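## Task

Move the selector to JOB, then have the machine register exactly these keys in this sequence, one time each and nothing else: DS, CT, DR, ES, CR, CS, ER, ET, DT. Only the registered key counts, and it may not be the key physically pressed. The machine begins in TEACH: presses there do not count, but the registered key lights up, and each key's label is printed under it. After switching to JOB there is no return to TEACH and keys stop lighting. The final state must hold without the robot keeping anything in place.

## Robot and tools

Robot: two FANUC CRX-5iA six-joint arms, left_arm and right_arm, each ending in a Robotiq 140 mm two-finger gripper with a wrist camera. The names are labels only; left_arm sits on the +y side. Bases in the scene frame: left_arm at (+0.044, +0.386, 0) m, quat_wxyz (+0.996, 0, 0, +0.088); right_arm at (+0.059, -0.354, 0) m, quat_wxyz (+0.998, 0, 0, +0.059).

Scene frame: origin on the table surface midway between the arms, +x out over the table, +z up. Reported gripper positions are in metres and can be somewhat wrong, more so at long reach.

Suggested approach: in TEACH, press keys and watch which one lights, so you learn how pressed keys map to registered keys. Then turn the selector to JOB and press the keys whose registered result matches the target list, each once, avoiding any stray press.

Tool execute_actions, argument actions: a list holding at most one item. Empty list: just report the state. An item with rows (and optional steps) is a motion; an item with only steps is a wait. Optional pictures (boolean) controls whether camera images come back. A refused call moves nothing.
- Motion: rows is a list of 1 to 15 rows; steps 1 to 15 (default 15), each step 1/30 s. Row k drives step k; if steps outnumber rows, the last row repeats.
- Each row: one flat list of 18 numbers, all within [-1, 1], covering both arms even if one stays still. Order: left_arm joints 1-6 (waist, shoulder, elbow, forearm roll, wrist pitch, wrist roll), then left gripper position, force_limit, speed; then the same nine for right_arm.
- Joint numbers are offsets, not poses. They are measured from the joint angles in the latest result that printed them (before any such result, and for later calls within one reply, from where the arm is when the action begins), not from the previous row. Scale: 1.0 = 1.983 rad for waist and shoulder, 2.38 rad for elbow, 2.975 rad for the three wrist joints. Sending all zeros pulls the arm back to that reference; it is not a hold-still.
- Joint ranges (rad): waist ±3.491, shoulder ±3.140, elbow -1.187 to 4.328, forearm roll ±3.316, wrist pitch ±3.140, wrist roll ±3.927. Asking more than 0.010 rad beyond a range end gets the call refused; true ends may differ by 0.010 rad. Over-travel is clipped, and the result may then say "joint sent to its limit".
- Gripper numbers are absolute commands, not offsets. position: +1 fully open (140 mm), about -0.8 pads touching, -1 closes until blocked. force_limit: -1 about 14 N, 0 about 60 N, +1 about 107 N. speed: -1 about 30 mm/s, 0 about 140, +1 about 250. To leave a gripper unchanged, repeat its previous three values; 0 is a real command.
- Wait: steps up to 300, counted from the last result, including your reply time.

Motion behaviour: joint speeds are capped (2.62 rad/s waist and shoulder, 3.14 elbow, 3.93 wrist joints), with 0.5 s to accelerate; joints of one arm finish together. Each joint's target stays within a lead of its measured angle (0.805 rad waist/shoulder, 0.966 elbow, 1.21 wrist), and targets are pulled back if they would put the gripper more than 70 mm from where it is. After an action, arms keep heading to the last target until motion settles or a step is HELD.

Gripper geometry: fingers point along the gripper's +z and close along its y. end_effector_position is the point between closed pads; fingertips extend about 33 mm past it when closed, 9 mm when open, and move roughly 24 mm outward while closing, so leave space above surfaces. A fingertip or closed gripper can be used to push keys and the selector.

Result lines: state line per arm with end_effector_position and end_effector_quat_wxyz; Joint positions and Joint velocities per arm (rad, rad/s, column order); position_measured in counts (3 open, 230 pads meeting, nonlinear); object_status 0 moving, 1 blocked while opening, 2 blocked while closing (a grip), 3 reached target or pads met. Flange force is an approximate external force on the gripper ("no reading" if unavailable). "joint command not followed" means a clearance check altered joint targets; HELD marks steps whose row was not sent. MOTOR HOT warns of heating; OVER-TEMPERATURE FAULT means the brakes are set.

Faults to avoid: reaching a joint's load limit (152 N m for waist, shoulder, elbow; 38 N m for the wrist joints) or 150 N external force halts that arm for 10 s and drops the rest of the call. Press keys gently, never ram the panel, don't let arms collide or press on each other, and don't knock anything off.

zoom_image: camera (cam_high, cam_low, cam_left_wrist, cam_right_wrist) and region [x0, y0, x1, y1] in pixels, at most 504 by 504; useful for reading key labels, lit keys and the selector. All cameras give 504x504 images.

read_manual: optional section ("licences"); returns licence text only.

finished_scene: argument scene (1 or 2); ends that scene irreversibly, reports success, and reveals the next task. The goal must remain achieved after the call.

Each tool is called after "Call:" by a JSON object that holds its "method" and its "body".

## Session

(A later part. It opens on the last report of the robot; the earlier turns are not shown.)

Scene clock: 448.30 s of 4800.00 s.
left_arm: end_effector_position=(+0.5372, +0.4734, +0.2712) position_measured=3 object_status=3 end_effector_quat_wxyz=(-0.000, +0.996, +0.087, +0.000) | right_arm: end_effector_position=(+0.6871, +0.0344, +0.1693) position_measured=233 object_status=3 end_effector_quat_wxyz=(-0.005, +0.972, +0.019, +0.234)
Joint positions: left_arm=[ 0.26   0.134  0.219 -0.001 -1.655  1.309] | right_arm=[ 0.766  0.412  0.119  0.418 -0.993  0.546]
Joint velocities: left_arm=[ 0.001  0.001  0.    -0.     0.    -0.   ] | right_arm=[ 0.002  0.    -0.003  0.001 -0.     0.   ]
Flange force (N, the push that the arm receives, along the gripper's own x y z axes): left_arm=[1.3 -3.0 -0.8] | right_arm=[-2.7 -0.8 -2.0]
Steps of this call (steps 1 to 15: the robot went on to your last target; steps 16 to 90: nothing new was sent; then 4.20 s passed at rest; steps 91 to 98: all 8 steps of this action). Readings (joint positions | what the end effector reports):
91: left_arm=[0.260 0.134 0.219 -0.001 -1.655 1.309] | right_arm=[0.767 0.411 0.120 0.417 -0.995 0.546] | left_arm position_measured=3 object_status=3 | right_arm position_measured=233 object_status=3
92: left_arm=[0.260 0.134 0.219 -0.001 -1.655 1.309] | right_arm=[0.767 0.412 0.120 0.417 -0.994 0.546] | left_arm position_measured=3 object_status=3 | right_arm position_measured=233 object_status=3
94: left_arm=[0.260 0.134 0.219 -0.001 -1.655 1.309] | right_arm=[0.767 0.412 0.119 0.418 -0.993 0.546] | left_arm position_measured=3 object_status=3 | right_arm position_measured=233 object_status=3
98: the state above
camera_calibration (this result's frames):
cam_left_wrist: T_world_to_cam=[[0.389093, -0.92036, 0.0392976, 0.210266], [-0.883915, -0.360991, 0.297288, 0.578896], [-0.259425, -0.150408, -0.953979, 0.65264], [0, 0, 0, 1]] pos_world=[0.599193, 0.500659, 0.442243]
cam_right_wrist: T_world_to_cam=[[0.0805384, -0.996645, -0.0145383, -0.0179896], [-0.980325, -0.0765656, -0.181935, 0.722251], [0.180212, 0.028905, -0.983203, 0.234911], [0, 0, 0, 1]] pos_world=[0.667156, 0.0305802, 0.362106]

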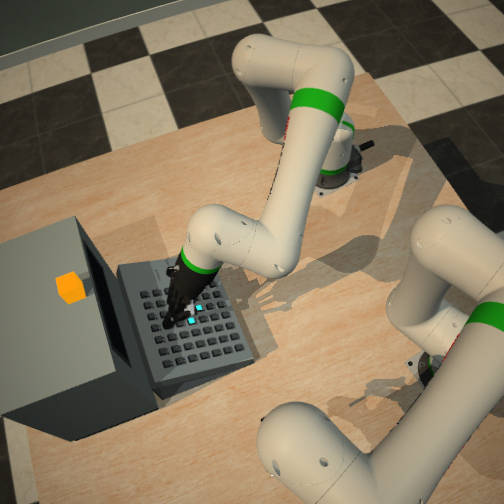

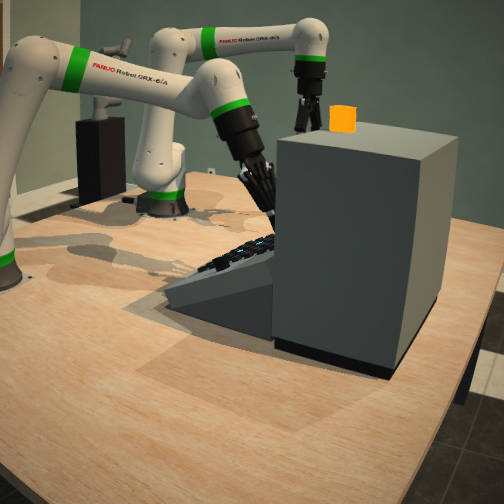

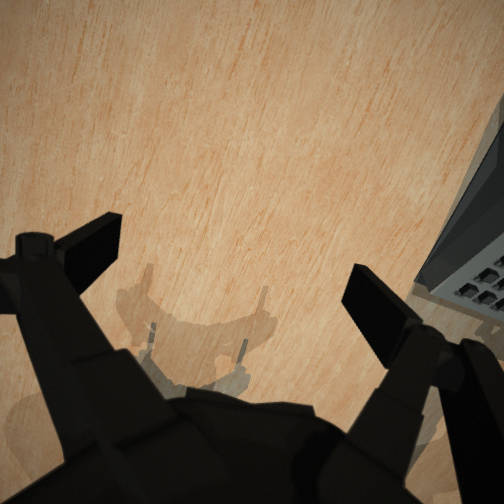

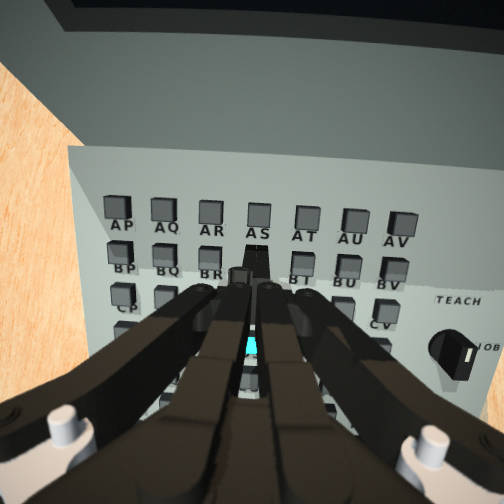

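Call:
{"method": "execute_actions", "body": {"actions": [{"rows": [[0,0,0,0,0,0,1,0,0,-0.00026,0.0005,-0.00016,0.00009,0.00049,-0.00006,-1,0,0]], "steps": 8}]}}

Call:
{"method": "zoom_image", "body": {"camera": "cam_low", "region": [190, 200, 290, 300]}}

Scene clock: 455.27 s of 4800.00 s.
left_arm: end_effector_position=(+0.5372, +0.4734, +0.2712) position_measured=3 object_status=3 end_effector_quat_wxyz=(-0.000, +0.996, +0.087, +0.000) | right_arm: end_effector_position=(+0.6875, +0.0343, +0.1686) position_measured=233 object_status=3 end_effector_quat_wxyz=(-0.005, +0.972, +0.019, +0.234)
Joint positions: left_arm=[ 0.26   0.134  0.219 -0.001 -1.655  1.309] | right_arm=[ 0.766  0.413  0.119  0.418 -0.992  0.545]
Joint velocities: left_arm=[-0.    -0.    -0.002  0.    -0.001  0.   ] | right_arm=[ 0.001  0.     0.001 -0.     0.001 -0.001]
Flange force (N, the push that the arm receives, along the gripper's own x y z axes): left_arm=[6.7 -0.6 -2.6] | right_arm=[-3.0 -2.4 -1.2]
Steps of this call (steps 1 to 15: the robot went on to your last target; steps 16 to 90: nothing new was sent; then 3.70 s passed at rest; steps 91 to 98: all 8 steps of this action). Readings (joint positions | what the end effector reports):
91: left_arm=[0.260 0.134 0.219 -0.001 -1.655 1.309] | right_arm=[0.766 0.412 0.119 0.418 -0.993 0.546] | left_arm position_measured=3 object_status=3 | right_arm position_measured=233 object_status=3
92: left_arm=[0.260 0.134 0.219 -0.001 -1.655 1.309] | right_arm=[0.766 0.413 0.119 0.418 -0.993 0.546] | left_arm position_measured=3 object_status=3 | right_arm position_measured=233 object_status=3
94: left_arm=[0.260 0.134 0.219 -0.001 -1.655 1.309] | right_arm=[0.766 0.413 0.119 0.418 -0.992 0.545] | left_arm position_measured=3 object_status=3 | right_arm position_measured=233 object_status=3
98: the state above
camera_calibration (this result's frames):
cam_left_wrist: T_world_to_cam=[[0.389093, -0.92036, 0.0392976, 0.210266], [-0.883915, -0.360991, 0.297287, 0.578896], [-0.259425, -0.150408, -0.953979, 0.65264], [0, 0, 0, 1]] pos_world=[0.599193, 0.500659, 0.442243]
cam_right_wrist: T_world_to_cam=[[0.0804558, -0.996653, -0.0144526, -0.0180504], [-0.980336, -0.0765007, -0.181906, 0.722468], [0.180192, 0.0288039, -0.98321, 0.234152], [0, 0, 0, 1]] pos_world=[0.667521, 0.0305348, 0.361381]

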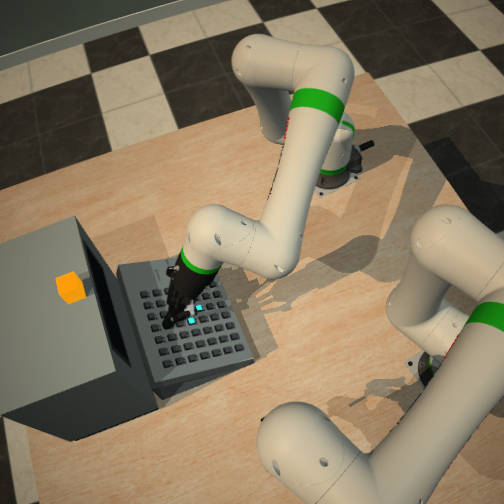

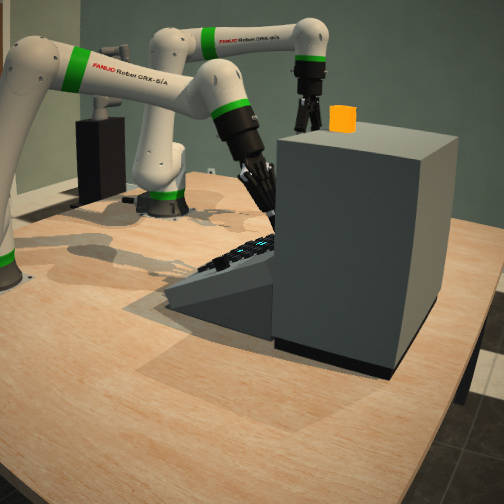

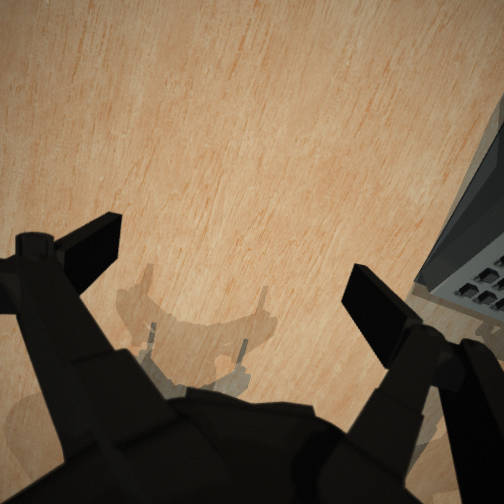

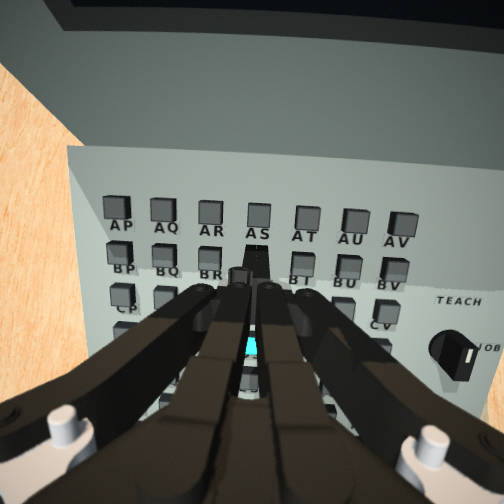

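Region (190, 200, 290, 300) of cam_low's 504x504 image, scaled by 5.040, with more detail than that image has.

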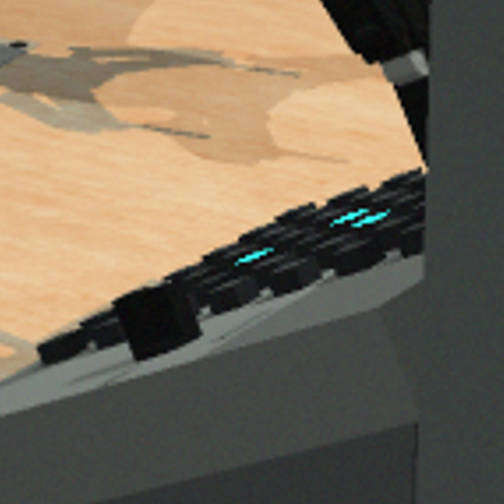

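Call:
{"method": "execute_actions", "body": {"actions": [{"rows": [[0,0,0,0,0,0,1,0,0,-0.00019,0.00038,-0.00012,0.00006,0.00036,-0.00004,-1,0,0]], "steps": 8}], "pictures": false}}

Scene clock: 463.00 s of 4800.00 s.
left_arm: end_effector_position=(+0.5372, +0.4734, +0.2712) position_measured=3 object_status=3 end_effector_quat_wxyz=(-0.000, +0.996, +0.087, +0.000) | right_arm: end_effector_position=(+0.6877, +0.0344, +0.1682) position_measured=233 object_status=3 end_effector_quat_wxyz=(-0.005, +0.972, +0.019, +0.234)
Joint positions: left_arm=[ 0.26   0.134  0.219 -0.001 -1.655  1.309] | right_arm=[ 0.766  0.414  0.119  0.418 -0.991  0.545]
Joint velocities: left_arm=[-0.     0.001 -0.002  0.     0.001  0.001] | right_arm=[-0.     0.001 -0.    -0.     0.001  0.001]
Flange force (N, the push that the arm receives, along the gripper's own x y z axes): left_arm=[-2.8 -2.3 2.5] | right_arm=[-9.9 2.8 -26.3]
Steps of this call (steps 1 to 15: the robot went on to your last target; steps 16 to 90: nothing new was sent; then 4.47 s passed at rest; steps 91 to 98: all 8 steps of this action). Readings (joint positions | what the end effector reports):
91: left_arm=[0.260 0.134 0.219 -0.001 -1.655 1.309] | right_arm=[0.766 0.413 0.119 0.418 -0.991 0.545] | left_arm position_measured=3 object_status=3 | right_arm position_measured=233 object_status=3
92: left_arm=[0.260 0.134 0.219 -0.001 -1.655 1.309] | right_arm=[0.766 0.414 0.119 0.418 -0.991 0.545] | left_arm position_measured=3 object_status=3 | right_arm position_measured=233 object_status=3
94: left_arm=[0.260 0.134 0.219 -0.001 -1.655 1.309] | right_arm=[0.766 0.414 0.119 0.418 -0.991 0.545] | left_arm position_measured=3 object_status=3 | right_arm position_measured=233 object_status=3
98: the state above

Call:
{"method": "execute_actions", "body": {"actions": [{"rows": [[0,0,0,0,0,0,1,0,0,0.00306,-0.00599,0.00184,-0.00103,-0.00577,0.00071,-1,0,0],[0,0,0,0,0,0,1,0,0,0.00306,-0.00599,0.00184,-0.00103,-0.00577,0.00071,-1,0,0],[0,0,0,0,0,0,1,0,0,0.00306,-0.00599,0.00184,-0.00103,-0.00577,0.00071,-1,0,0],[0,0,0,0,0,0,1,0,0,0.00306,-0.00599,0.00184,-0.00103,-0.00577,0.00071,-1,0,0],[0,0,0,0,0,0,1,0,0,0.05781,0.02736,0.02199,0.00929,-0.01507,-0.03963,-1,0,0]], "steps": 15}], "pictures": false}}

Call:
{"method": "execute_actions", "body": {"actions": [{"steps": 5}]}}

Scene clock: 474.40 s of 4800.00 s.
left_arm: end_effector_position=(+0.5372, +0.4734, +0.2712) position_measured=3 object_status=3 end_effector_quat_wxyz=(-0.000, +0.996, +0.087, +0.000) | right_arm: end_effector_position=(+0.6506, +0.1036, +0.1608) position_measured=233 object_status=3 end_effector_quat_wxyz=(-0.005, +0.972, +0.019, +0.233)
Joint positions: left_arm=[ 0.26   0.134  0.219 -0.001 -1.655  1.309] | right_arm=[ 0.88   0.468  0.171  0.446 -1.035  0.428]
Joint velocities: left_arm=[ 0.    -0.001 -0.001  0.     0.001 -0.   ] | right_arm=[-0.002  0.001  0.003  0.002 -0.001 -0.006]
Flange force (N, the push that the arm receives, along the gripper's own x y z axes): left_arm=[-0.8 -3.3 1.1] | right_arm=[-2.2 7.2 0.0]
Steps of this call (steps 1 to 15: the robot went on to your last target; steps 16 to 90: nothing new was sent; then 7.90 s passed at rest; steps 91 to 105: all 15 steps of this action). Readings (joint positions | what the end effector reports):
91: left_arm=[0.260 0.134 0.219 -0.001 -1.655 1.309] | right_arm=[0.766 0.414 0.118 0.418 -0.991 0.545] | left_arm position_measured=3 object_status=3 | right_arm position_measured=233 object_status=3
92: left_arm=[0.260 0.134 0.219 -0.001 -1.655 1.309] | right_arm=[0.767 0.411 0.119 0.417 -0.995 0.545] | left_arm position_measured=3 object_status=3 | right_arm position_measured=233 object_status=3
94: left_arm=[0.260 0.134 0.219 -0.001 -1.655 1.309] | right_arm=[0.771 0.404 0.122 0.416 -1.005 0.546] | left_arm position_measured=3 object_status=3 | right_arm position_measured=233 object_status=3
98: left_arm=[0.260 0.134 0.219 -0.001 -1.655 1.309] | right_arm=[0.801 0.419 0.136 0.425 -1.017 0.515] | left_arm position_measured=3 object_status=3 | right_arm position_measured=233 object_status=3
105: the state above

Scene clock: 474.57 s of 4800.00 s.
left_arm: end_effector_position=(+0.5372, +0.4734, +0.2712) position_measured=3 object_status=3 end_effector_quat_wxyz=(-0.000, +0.996, +0.087, +0.000) | right_arm: end_effector_position=(+0.6506, +0.1036, +0.1608) position_measured=233 object_status=3 end_effector_quat_wxyz=(-0.005, +0.972, +0.019, +0.233)
Joint positions: left_arm=[ 0.26   0.134  0.219 -0.001 -1.655  1.309] | right_arm=[ 0.88   0.468  0.171  0.446 -1.035  0.427]
Joint velocities: left_arm=[-0.    -0.    -0.001 -0.    -0.001  0.   ] | right_arm=[ 0.     0.001  0.    -0.001 -0.    -0.   ]
Flange force (N, the push that the arm receives, along the gripper's own x y z axes): left_arm=[2.9 -2.6 0.7] | right_arm=[-2.2 -1.5 -0.6]
Steps of this call (steps 1 to 5: the robot went on to your last target). Readings (joint positions | what the end effector reports):
1: left_arm=[0.260 0.134 0.219 -0.001 -1.655 1.309] | right_arm=[0.880 0.468 0.171 0.446 -1.035 0.428] | left_arm position_measured=3 object_status=3 | right_arm position_measured=233 object_status=3
2: left_arm=[0.260 0.134 0.219 -0.001 -1.655 1.309] | right_arm=[0.880 0.468 0.171 0.446 -1.035 0.428] | left_arm position_measured=3 object_status=3 | right_arm position_measured=233 object_status=3
4: left_arm=[0.260 0.134 0.219 -0.001 -1.655 1.309] | right_arm=[0.880 0.468 0.171 0.446 -1.035 0.427] | left_arm position_measured=3 object_status=3 | right_arm position_measured=233 object_status=3
5: the state above
camera_calibration (this result's frames):
cam_left_wrist: T_world_to_cam=[[0.389093, -0.92036, 0.0392977, 0.210266], [-0.883915, -0.360991, 0.297287, 0.578896], [-0.259425, -0.150408, -0.953979, 0.65264], [0, 0, 0, 1]] pos_world=[0.599193, 0.500659, 0.442243]
cam_right_wrist: T_world_to_cam=[[0.0801469, -0.996672, -0.0148647, 0.054186], [-0.980594, -0.0761596, -0.180654, 0.690097], [0.178921, 0.0290551, -0.983434, 0.231996], [0, 0, 0, 1]] pos_world=[0.630853, 0.0998226, 0.353627]

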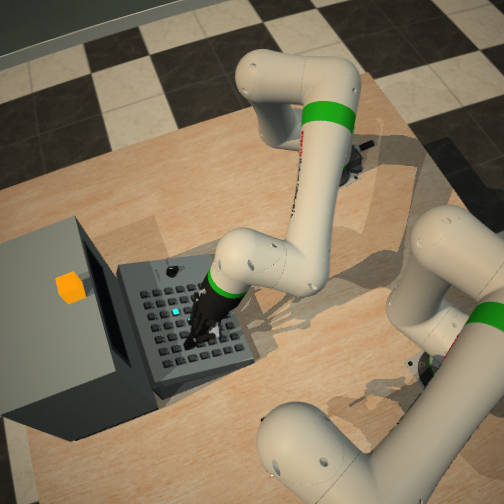

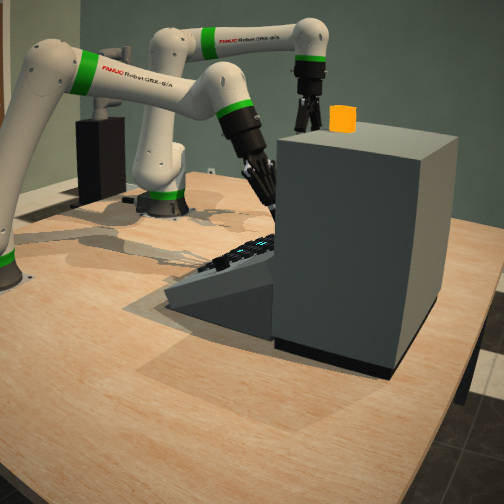

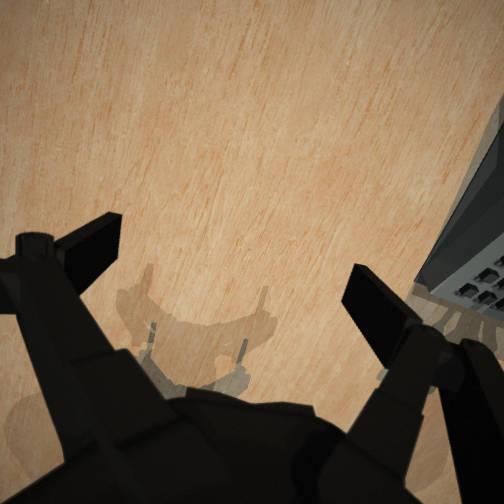

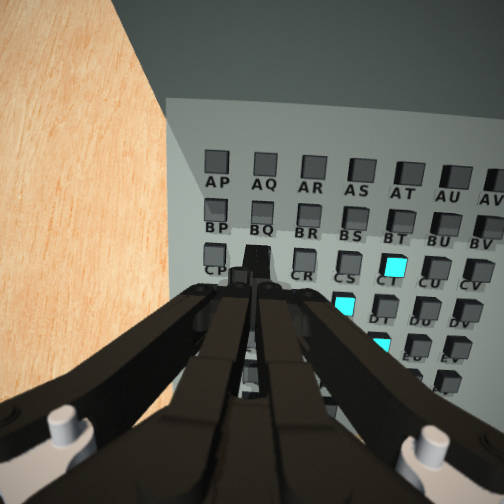

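Call:
{"method": "execute_actions", "body": {"actions": [{"rows": [[0,0,0,0,0,0,1,0,0,-0.00338,0.00294,-0.00338,0.00076,0.00512,-0.00008,-1,0,0]], "steps": 9}]}}

Call:
{"method": "zoom_image", "body": {"camera": "cam_low", "region": [190, 200, 290, 300]}}

Scene clock: 491.40 s of 4800.00 s.
left_arm: end_effector_position=(+0.5372, +0.4734, +0.2712) position_measured=3 object_status=3 end_effector_quat_wxyz=(-0.000, +0.996, +0.087, +0.000) | right_arm: end_effector_position=(+0.6541, +0.1019, +0.1542) position_measured=233 object_status=3 end_effector_quat_wxyz=(-0.005, +0.972, +0.019, +0.233)
Joint positions: left_arm=[ 0.26   0.134  0.219 -0.001 -1.655  1.309] | right_arm=[ 0.874  0.474  0.163  0.448 -1.02   0.427]
Joint velocities: left_arm=[ 0.     0.     0.    -0.     0.001  0.002] | right_arm=[-0.001  0.001 -0.002  0.001  0.001 -0.001]
Flange force (N, the push that the arm receives, along the gripper's own x y z axes): left_arm=[3.9 -2.2 -0.5] | right_arm=[-3.6 -4.0 -2.5]
Steps of this call (steps 1 to 15: the robot went on to your last target; steps 16 to 90: nothing new was sent; then 13.53 s passed at rest; steps 91 to 99: all 9 steps of this action). Readings (joint positions | what the end effector reports):
91: left_arm=[0.260 0.134 0.219 -0.001 -1.655 1.309] | right_arm=[0.880 0.468 0.171 0.446 -1.035 0.427] | left_arm position_measured=3 object_status=3 | right_arm position_measured=233 object_status=3
92: left_arm=[0.260 0.134 0.219 -0.001 -1.655 1.309] | right_arm=[0.878 0.470 0.169 0.447 -1.030 0.427] | left_arm position_measured=3 object_status=3 | right_arm position_measured=233 object_status=3
94: left_arm=[0.260 0.134 0.219 -0.001 -1.655 1.309] | right_arm=[0.875 0.473 0.164 0.448 -1.022 0.427] | left_arm position_measured=3 object_status=3 | right_arm position_measured=233 object_status=3
98: left_arm=[0.260 0.134 0.219 -0.001 -1.655 1.309] | right_arm=[0.874 0.474 0.163 0.448 -1.020 0.427] | left_arm position_measured=3 object_status=3 | right_arm position_measured=233 object_status=3
99: the state above
camera_calibration (this result's frames):
cam_left_wrist: T_world_to_cam=[[0.389093, -0.92036, 0.0392976, 0.210266], [-0.883915, -0.360991, 0.297288, 0.578896], [-0.259426, -0.150408, -0.953979, 0.65264], [0, 0, 0, 1]] pos_world=[0.599193, 0.500659, 0.442243]
cam_right_wrist: T_world_to_cam=[[0.0803299, -0.996658, -0.0148305, 0.0519126], [-0.980555, -0.0763419, -0.180789, 0.692226], [0.179052, 0.0290648, -0.98341, 0.224761], [0, 0, 0, 1]] pos_world=[0.634351, 0.0980523, 0.346949]

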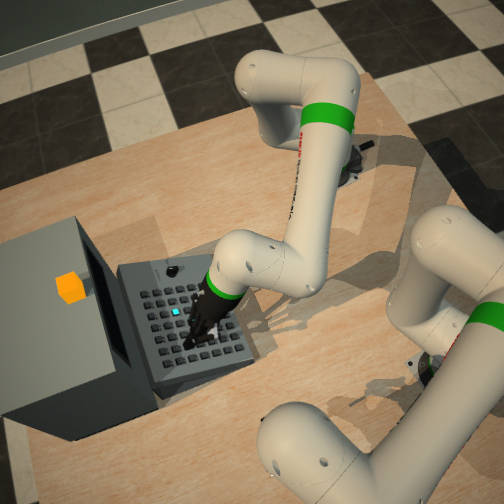

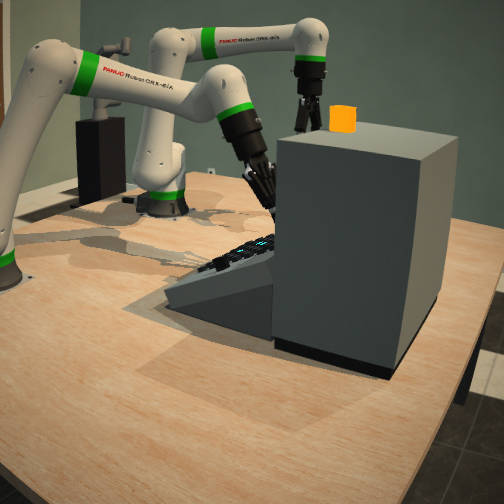

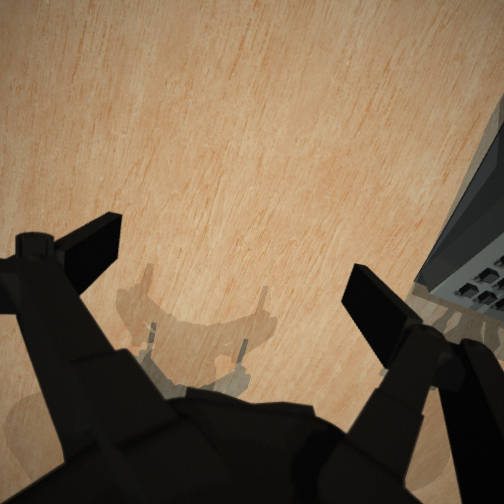

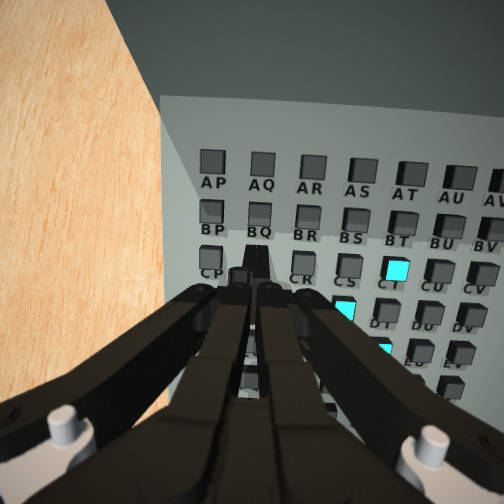

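Region (190, 200, 290, 300) of cam_low's 504x504 image, scaled by 5.040, with more detail than that image has.

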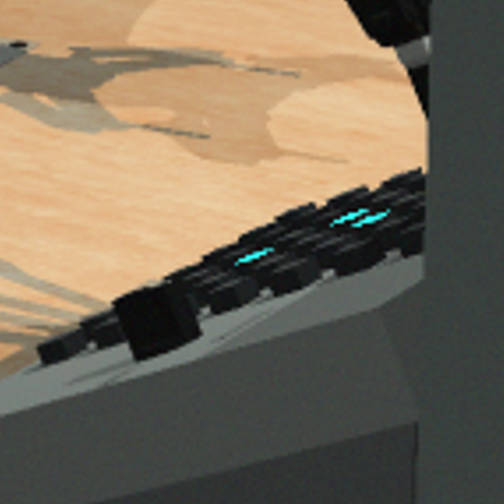

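Call:
{"method": "execute_actions", "body": {"actions": [{"rows": [[0,0,0,0,0,0,1,0,0,-0.00019,0.00038,-0.00012,0.00006,0.00036,-0.00004,-1,0,0]], "steps": 8}]}}

Call:
{"method": "zoom_image", "body": {"camera": "cam_low", "region": [190, 200, 290, 300]}}

Scene clock: 498.67 s of 4800.00 s.
left_arm: end_effector_position=(+0.5372, +0.4734, +0.2712) position_measured=3 object_status=3 end_effector_quat_wxyz=(-0.000, +0.996, +0.087, +0.000) | right_arm: end_effector_position=(+0.6544, +0.1018, +0.1536) position_measured=233 object_status=3 end_effector_quat_wxyz=(-0.005, +0.972, +0.019, +0.233)
Joint positions: left_arm=[ 0.26   0.134  0.219 -0.001 -1.655  1.309] | right_arm=[ 0.873  0.475  0.163  0.448 -1.019  0.427]
Joint velocities: left_arm=[-0.    -0.    -0.    -0.    -0.001  0.001] | right_arm=[-0.001 -0.    -0.     0.001  0.001 -0.   ]
Flange force (N, the push that the arm receives, along the gripper's own x y z axes): left_arm=[2.3 -1.1 0.1] | right_arm=[2.4 -5.3 -1.3]
Steps of this call (steps 1 to 15: the robot went on to your last target; steps 16 to 90: nothing new was sent; then 4.00 s passed at rest; steps 91 to 98: all 8 steps of this action). Readings (joint positions | what the end effector reports):
91: left_arm=[0.260 0.134 0.219 -0.001 -1.655 1.309] | right_arm=[0.874 0.474 0.163 0.448 -1.020 0.427] | left_arm position_measured=3 object_status=3 | right_arm position_measured=233 object_status=3
92: left_arm=[0.260 0.134 0.219 -0.001 -1.655 1.309] | right_arm=[0.873 0.474 0.163 0.448 -1.020 0.427] | left_arm position_measured=3 object_status=3 | right_arm position_measured=233 object_status=3
94: left_arm=[0.260 0.134 0.219 -0.001 -1.655 1.309] | right_arm=[0.873 0.474 0.163 0.448 -1.020 0.427] | left_arm position_measured=3 object_status=3 | right_arm position_measured=233 object_status=3
98: the state above
camera_calibration (this result's frames):
cam_left_wrist: T_world_to_cam=[[0.389093, -0.92036, 0.0392976, 0.210266], [-0.883915, -0.360991, 0.297287, 0.578896], [-0.259425, -0.150408, -0.953979, 0.65264], [0, 0, 0, 1]] pos_world=[0.599193, 0.500659, 0.442243]
cam_right_wrist: T_world_to_cam=[[0.0802649, -0.996665, -0.0147328, 0.0518606], [-0.980574, -0.0762979, -0.180703, 0.692366], [0.178976, 0.0289507, -0.983427, 0.224205], [0, 0, 0, 1]] pos_world=[0.634626, 0.0980229, 0.346366]

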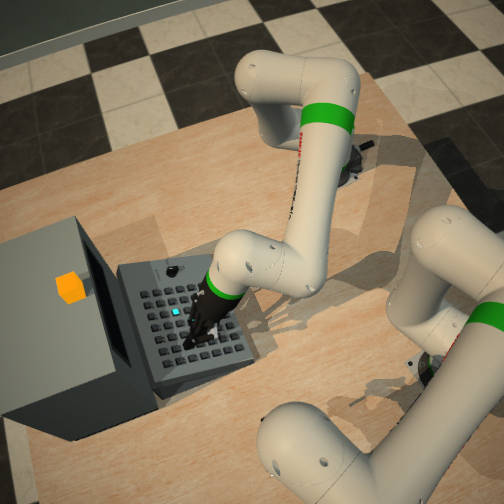

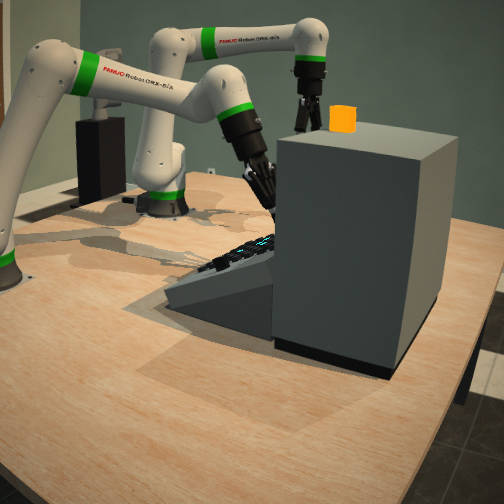

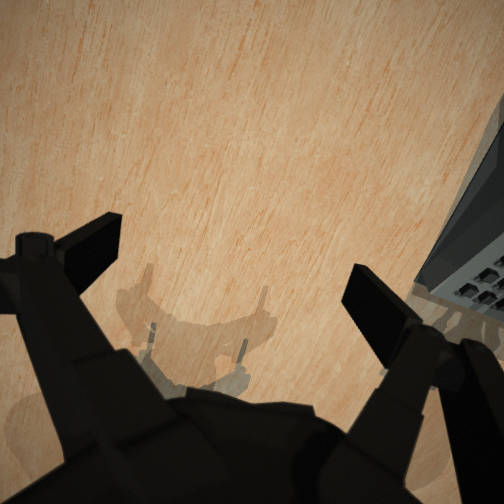

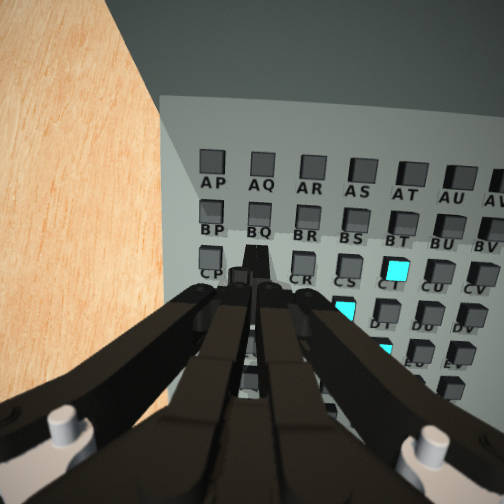

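Region (190, 200, 290, 300) of cam_low's 504x504 image, scaled by 5.040, with more detail than that image has.

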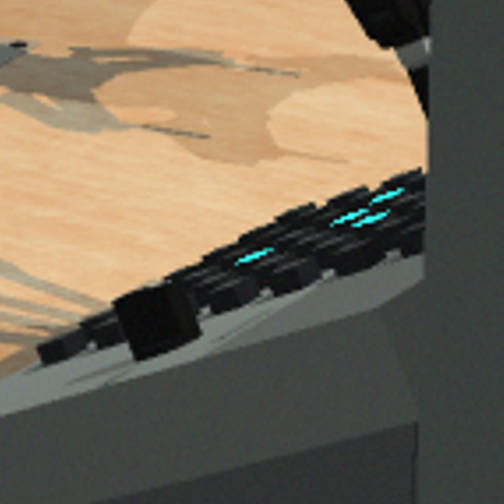

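Call:
{"method": "execute_actions", "body": {"actions": [{"rows": [[0,0,0,0,0,0,1,0,0,0.00258,-0.00504,0.00155,-0.00087,-0.00486,0.0006,-1,0,0],[0,0,0,0,0,0,1,0,0,0.00258,-0.00504,0.00155,-0.00087,-0.00486,0.0006,-1,0,0],[0,0,0,0,0,0,1,0,0,0.00258,-0.00504,0.00155,-0.00087,-0.00486,0.0006,-1,0,0],[0,0,0,0,0,0,1,0,0,0.00258,-0.00504,0.00155,-0.00087,-0.00486,0.0006,-1,0,0],[0,0,0,0,0,0,1,0,0,0.00509,-0.05959,-0.07877,0.00723,0.01966,-0.01533,-1,0,0],[0,0,0,0,0,0,1,0,0,0.00509,-0.05959,-0.07877,0.00723,0.01966,-0.01533,-1,0,0],[0,0,0,0,0,0,1,0,0,0.00509,-0.05959,-0.07877,0.00723,0.01966,-0.01533,-1,0,0],[0,0,0,0,0,0,1,0,0,0.00509,-0.05959,-0.07877,0.00723,0.01966,-0.01533,-1,0,0],[0,0,0,0,0,0,1,0,0,0.00509,-0.05959,-0.07877,0.00723,0.01966,-0.01533,-1,0,0],[0,0,0,0,0,0,1,0,0,0.00509,-0.05959,-0.07877,0.00723,0.01966,-0.01533,-1,0,0],[0,0,0,0,0,0,1,0,0,0.00509,-0.05959,-0.07877,0.00723,0.01966,-0.01533,-1,0,0],[0,0,0,0,0,0,1,0,0,0.00509,-0.05959,-0.07877,0.00723,0.01966,-0.01533,-1,0,0],[0,0,0,0,0,0,1,0,0,0.00509,-0.05959,-0.07877,0.00723,0.01966,-0.01533,-1,0,0],[0,0,0,0,0,0,1,0,0,0.00509,-0.05959,-0.07877,0.00723,0.01966,-0.01533,-1,0,0],[0,0,0,0,0,0,1,0,0,0.00296,-0.05543,-0.08005,0.00795,0.02367,-0.01583,-1,0,0]], "steps": 15}], "pictures": false}}

Call:
{"method": "execute_actions", "body": {"actions": [{"steps": 9}]}}

Scene clock: 561.40 s of 4800.00 s.
left_arm: end_effector_position=(+0.5372, +0.4734, +0.2712) position_measured=3 object_status=3 end_effector_quat_wxyz=(-0.000, +0.996, +0.087, +0.000) | right_arm: end_effector_position=(+0.6221, +0.0655, +0.1461) position_measured=233 object_status=3 end_effector_quat_wxyz=(-0.005, +0.972, +0.020, +0.233)
Joint positions: left_arm=[ 0.26   0.134  0.219 -0.001 -1.655  1.309] | right_arm=[ 0.883  0.357 -0.024  0.47  -0.961  0.382]
Joint velocities: left_arm=[ 0.    -0.001  0.001  0.    -0.     0.001] | right_arm=[-0.01  -0.031 -0.101  0.024  0.101 -0.027]
Flange force (N, the push that the arm receives, along the gripper's own x y z axes): left_arm=[6.3 -0.6 -1.4] | right_arm=[-16.2 14.1 -5.9]
Steps of this call (steps 1 to 15: the robot went on to your last target; steps 16 to 90: nothing new was sent; then 59.23 s passed at rest; steps 91 to 105: all 15 steps of this action). Readings (joint positions | what the end effector reports):
91: left_arm=[0.260 0.134 0.219 -0.001 -1.655 1.309] | right_arm=[0.874 0.474 0.163 0.448 -1.019 0.427] | left_arm position_measured=3 object_status=3 | right_arm position_measured=233 object_status=3
92: left_arm=[0.260 0.134 0.219 -0.001 -1.655 1.309] | right_arm=[0.875 0.472 0.164 0.448 -1.024 0.427] | left_arm position_measured=3 object_status=3 | right_arm position_measured=233 object_status=3
94: left_arm=[0.260 0.134 0.219 -0.001 -1.655 1.309] | right_arm=[0.878 0.466 0.166 0.446 -1.032 0.428] | left_arm position_measured=3 object_status=3 | right_arm position_measured=233 object_status=3
98: left_arm=[0.260 0.134 0.219 -0.001 -1.655 1.309] | right_arm=[0.880 0.444 0.131 0.453 -1.020 0.418] | left_arm position_measured=3 object_status=3 | right_arm position_measured=233 object_status=3
105: the state above

Scene clock: 561.70 s of 4800.00 s.
left_arm: end_effector_position=(+0.5372, +0.4734, +0.2712) position_measured=3 object_status=3 end_effector_quat_wxyz=(-0.000, +0.996, +0.087, +0.000) | right_arm: end_effector_position=(+0.6243, +0.0654, +0.1403) position_measured=233 object_status=3 end_effector_quat_wxyz=(-0.005, +0.972, +0.020, +0.233)
Joint positions: left_arm=[ 0.26   0.134  0.219 -0.001 -1.655  1.309] | right_arm=[ 0.879  0.365 -0.028  0.472 -0.949  0.38 ]
Joint velocities: left_arm=[-0. -0. -0.  0. -0. -0.] | right_arm=[ 0.001  0.001 -0.002 -0.     0.    -0.   ]
Flange force (N, the push that the arm receives, along the gripper's own x y z axes): left_arm=[1.2 -2.5 -0.5] | right_arm=[-0.2 -3.2 0.8]
Steps of this call (steps 1 to 9: the robot went on to your last target). Readings (joint positions | what the end effector reports):
1: left_arm=[0.260 0.134 0.219 -0.001 -1.655 1.309] | right_arm=[0.882 0.358 -0.026 0.471 -0.956 0.381] | left_arm position_measured=3 object_status=3 | right_arm position_measured=233 object_status=3
2: left_arm=[0.260 0.134 0.219 -0.001 -1.655 1.309] | right_arm=[0.881 0.361 -0.027 0.471 -0.952 0.381] | left_arm position_measured=3 object_status=3 | right_arm position_measured=233 object_status=3
4: left_arm=[0.260 0.134 0.219 -0.001 -1.655 1.309] | right_arm=[0.880 0.364 -0.028 0.472 -0.950 0.380] | left_arm position_measured=3 object_status=3 | right_arm position_measured=233 object_status=3
8: left_arm=[0.260 0.134 0.219 -0.001 -1.655 1.309] | right_arm=[0.879 0.364 -0.028 0.472 -0.949 0.380] | left_arm position_measured=3 object_status=3 | right_arm position_measured=233 object_status=3
9: the state above
camera_calibration (this result's frames):
cam_left_wrist: T_world_to_cam=[[0.389093, -0.92036, 0.0392975, 0.210266], [-0.883915, -0.360991, 0.297287, 0.578896], [-0.259425, -0.150408, -0.953979, 0.65264], [0, 0, 0, 1]] pos_world=[0.599193, 0.500659, 0.442243]
cam_right_wrist: T_world_to_cam=[[0.0817452, -0.996535, -0.0153663, 0.0169317], [-0.980596, -0.0776621, -0.180003, 0.657776], [0.178186, 0.0297824, -0.983546, 0.218077], [0, 0, 0, 1]] pos_world=[0.60477, 0.0614624, 0.33315]

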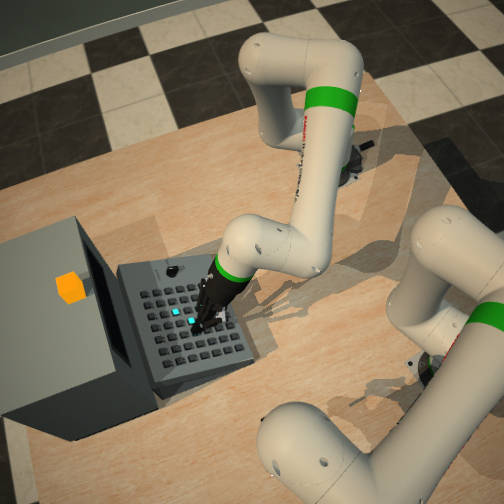

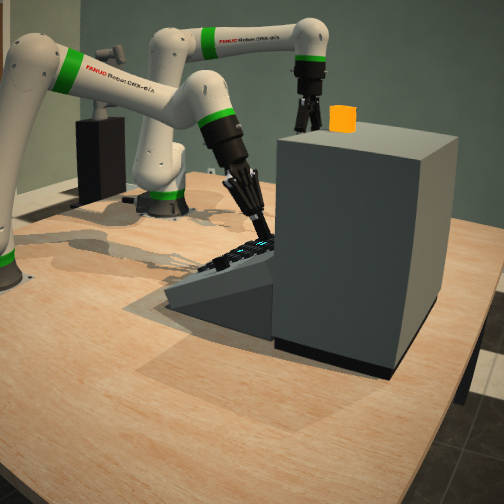

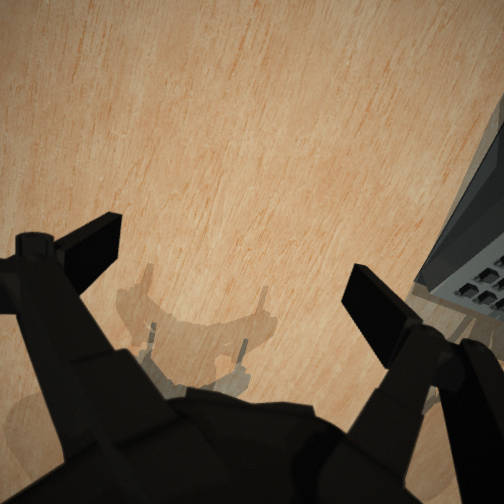

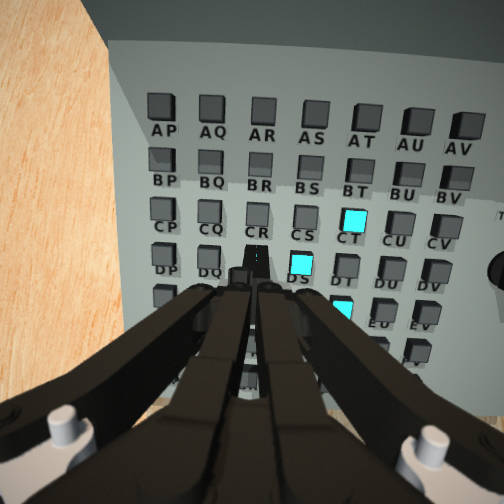

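Call:
{"method": "execute_actions", "body": {"actions": [{"rows": [[0,0,0,0,0,0,1,0,0,-0.00068,0.00131,-0.00041,0.00026,0.00127,-0.00018,-1,0,0]], "steps": 8}]}}

Call:
{"method": "zoom_image", "body": {"camera": "cam_low", "region": [190, 200, 290, 300]}}

Scene clock: 570.07 s of 4800.00 s.
left_arm: end_effector_position=(+0.5372, +0.4734, +0.2712) position_measured=3 object_status=3 end_effector_quat_wxyz=(-0.000, +0.996, +0.087, +0.000) | right_arm: end_effector_position=(+0.6252, +0.0654, +0.1385) position_measured=233 object_status=3 end_effector_quat_wxyz=(-0.005, +0.972, +0.020, +0.233)
Joint positions: left_arm=[ 0.26   0.134  0.219 -0.001 -1.655  1.309] | right_arm=[ 0.878  0.367 -0.029  0.473 -0.945  0.38 ]
Joint velocities: left_arm=[ 0.    -0.001 -0.001 -0.     0.     0.001] | right_arm=[ 0.001 -0.    -0.001 -0.     0.001 -0.   ]
Flange force (N, the push that the arm receives, along the gripper's own x y z axes): left_arm=[3.9 -2.2 -1.7] | right_arm=[-1.7 0.3 -2.6]
Steps of this call (steps 1 to 30: the robot went on to your last target; steps 31 to 90: nothing new was sent; then 5.10 s passed at rest; steps 91 to 98: all 8 steps of this action). Readings (joint positions | what the end effector reports):
91: left_arm=[0.260 0.134 0.219 -0.001 -1.655 1.309] | right_arm=[0.879 0.365 -0.028 0.472 -0.949 0.380] | left_arm position_measured=3 object_status=3 | right_arm position_measured=233 object_status=3
92: left_arm=[0.260 0.134 0.219 -0.001 -1.655 1.309] | right_arm=[0.879 0.366 -0.028 0.472 -0.947 0.380] | left_arm position_measured=3 object_status=3 | right_arm position_measured=233 object_status=3
94: left_arm=[0.260 0.134 0.219 -0.001 -1.655 1.309] | right_arm=[0.878 0.367 -0.029 0.473 -0.946 0.380] | left_arm position_measured=3 object_status=3 | right_arm position_measured=233 object_status=3
98: the state above
camera_calibration (this result's frames):
cam_left_wrist: T_world_to_cam=[[0.389093, -0.92036, 0.0392978, 0.210266], [-0.883915, -0.360991, 0.297288, 0.578896], [-0.259425, -0.150408, -0.953979, 0.65264], [0, 0, 0, 1]] pos_world=[0.599193, 0.500659, 0.442243]
cam_right_wrist: T_world_to_cam=[[0.0817252, -0.996537, -0.0153079, 0.0168148], [-0.980621, -0.077657, -0.179865, 0.658252], [0.178054, 0.0297108, -0.983572, 0.216232], [0, 0, 0, 1]] pos_world=[0.605621, 0.06145, 0.331334]

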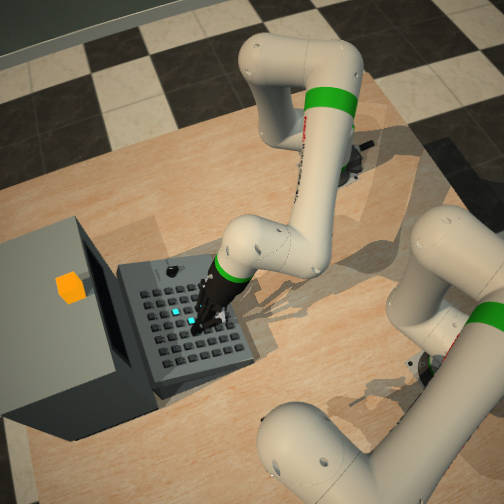

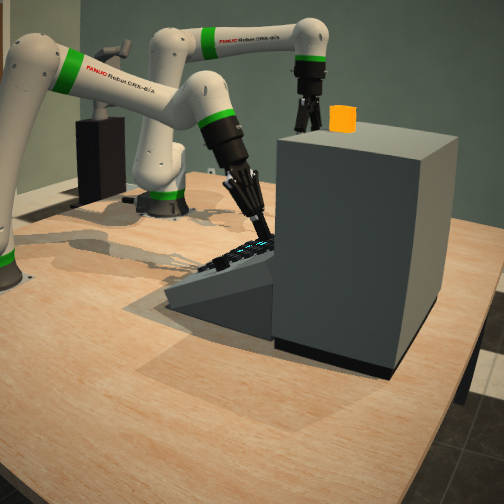

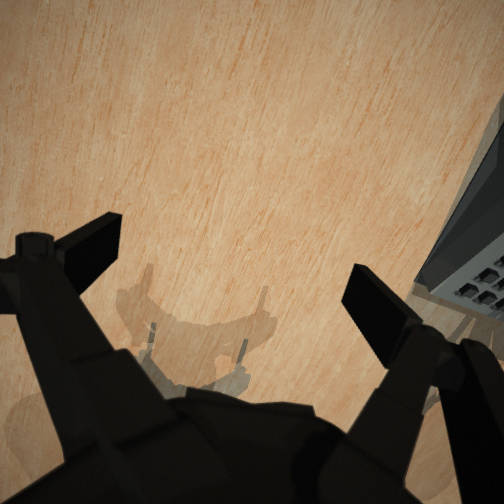

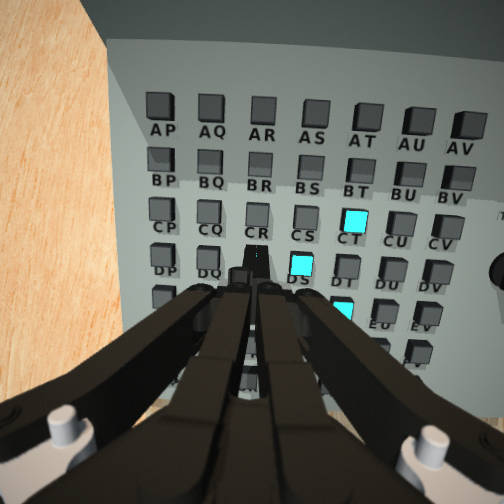

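Region (190, 200, 290, 300) of cam_low's 504x504 image, scaled by 5.040, with more detail than that image has.

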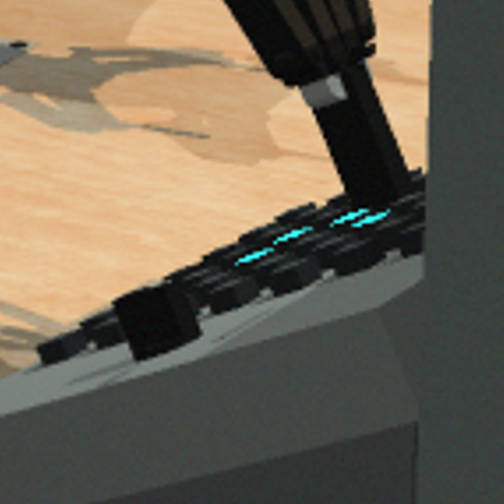

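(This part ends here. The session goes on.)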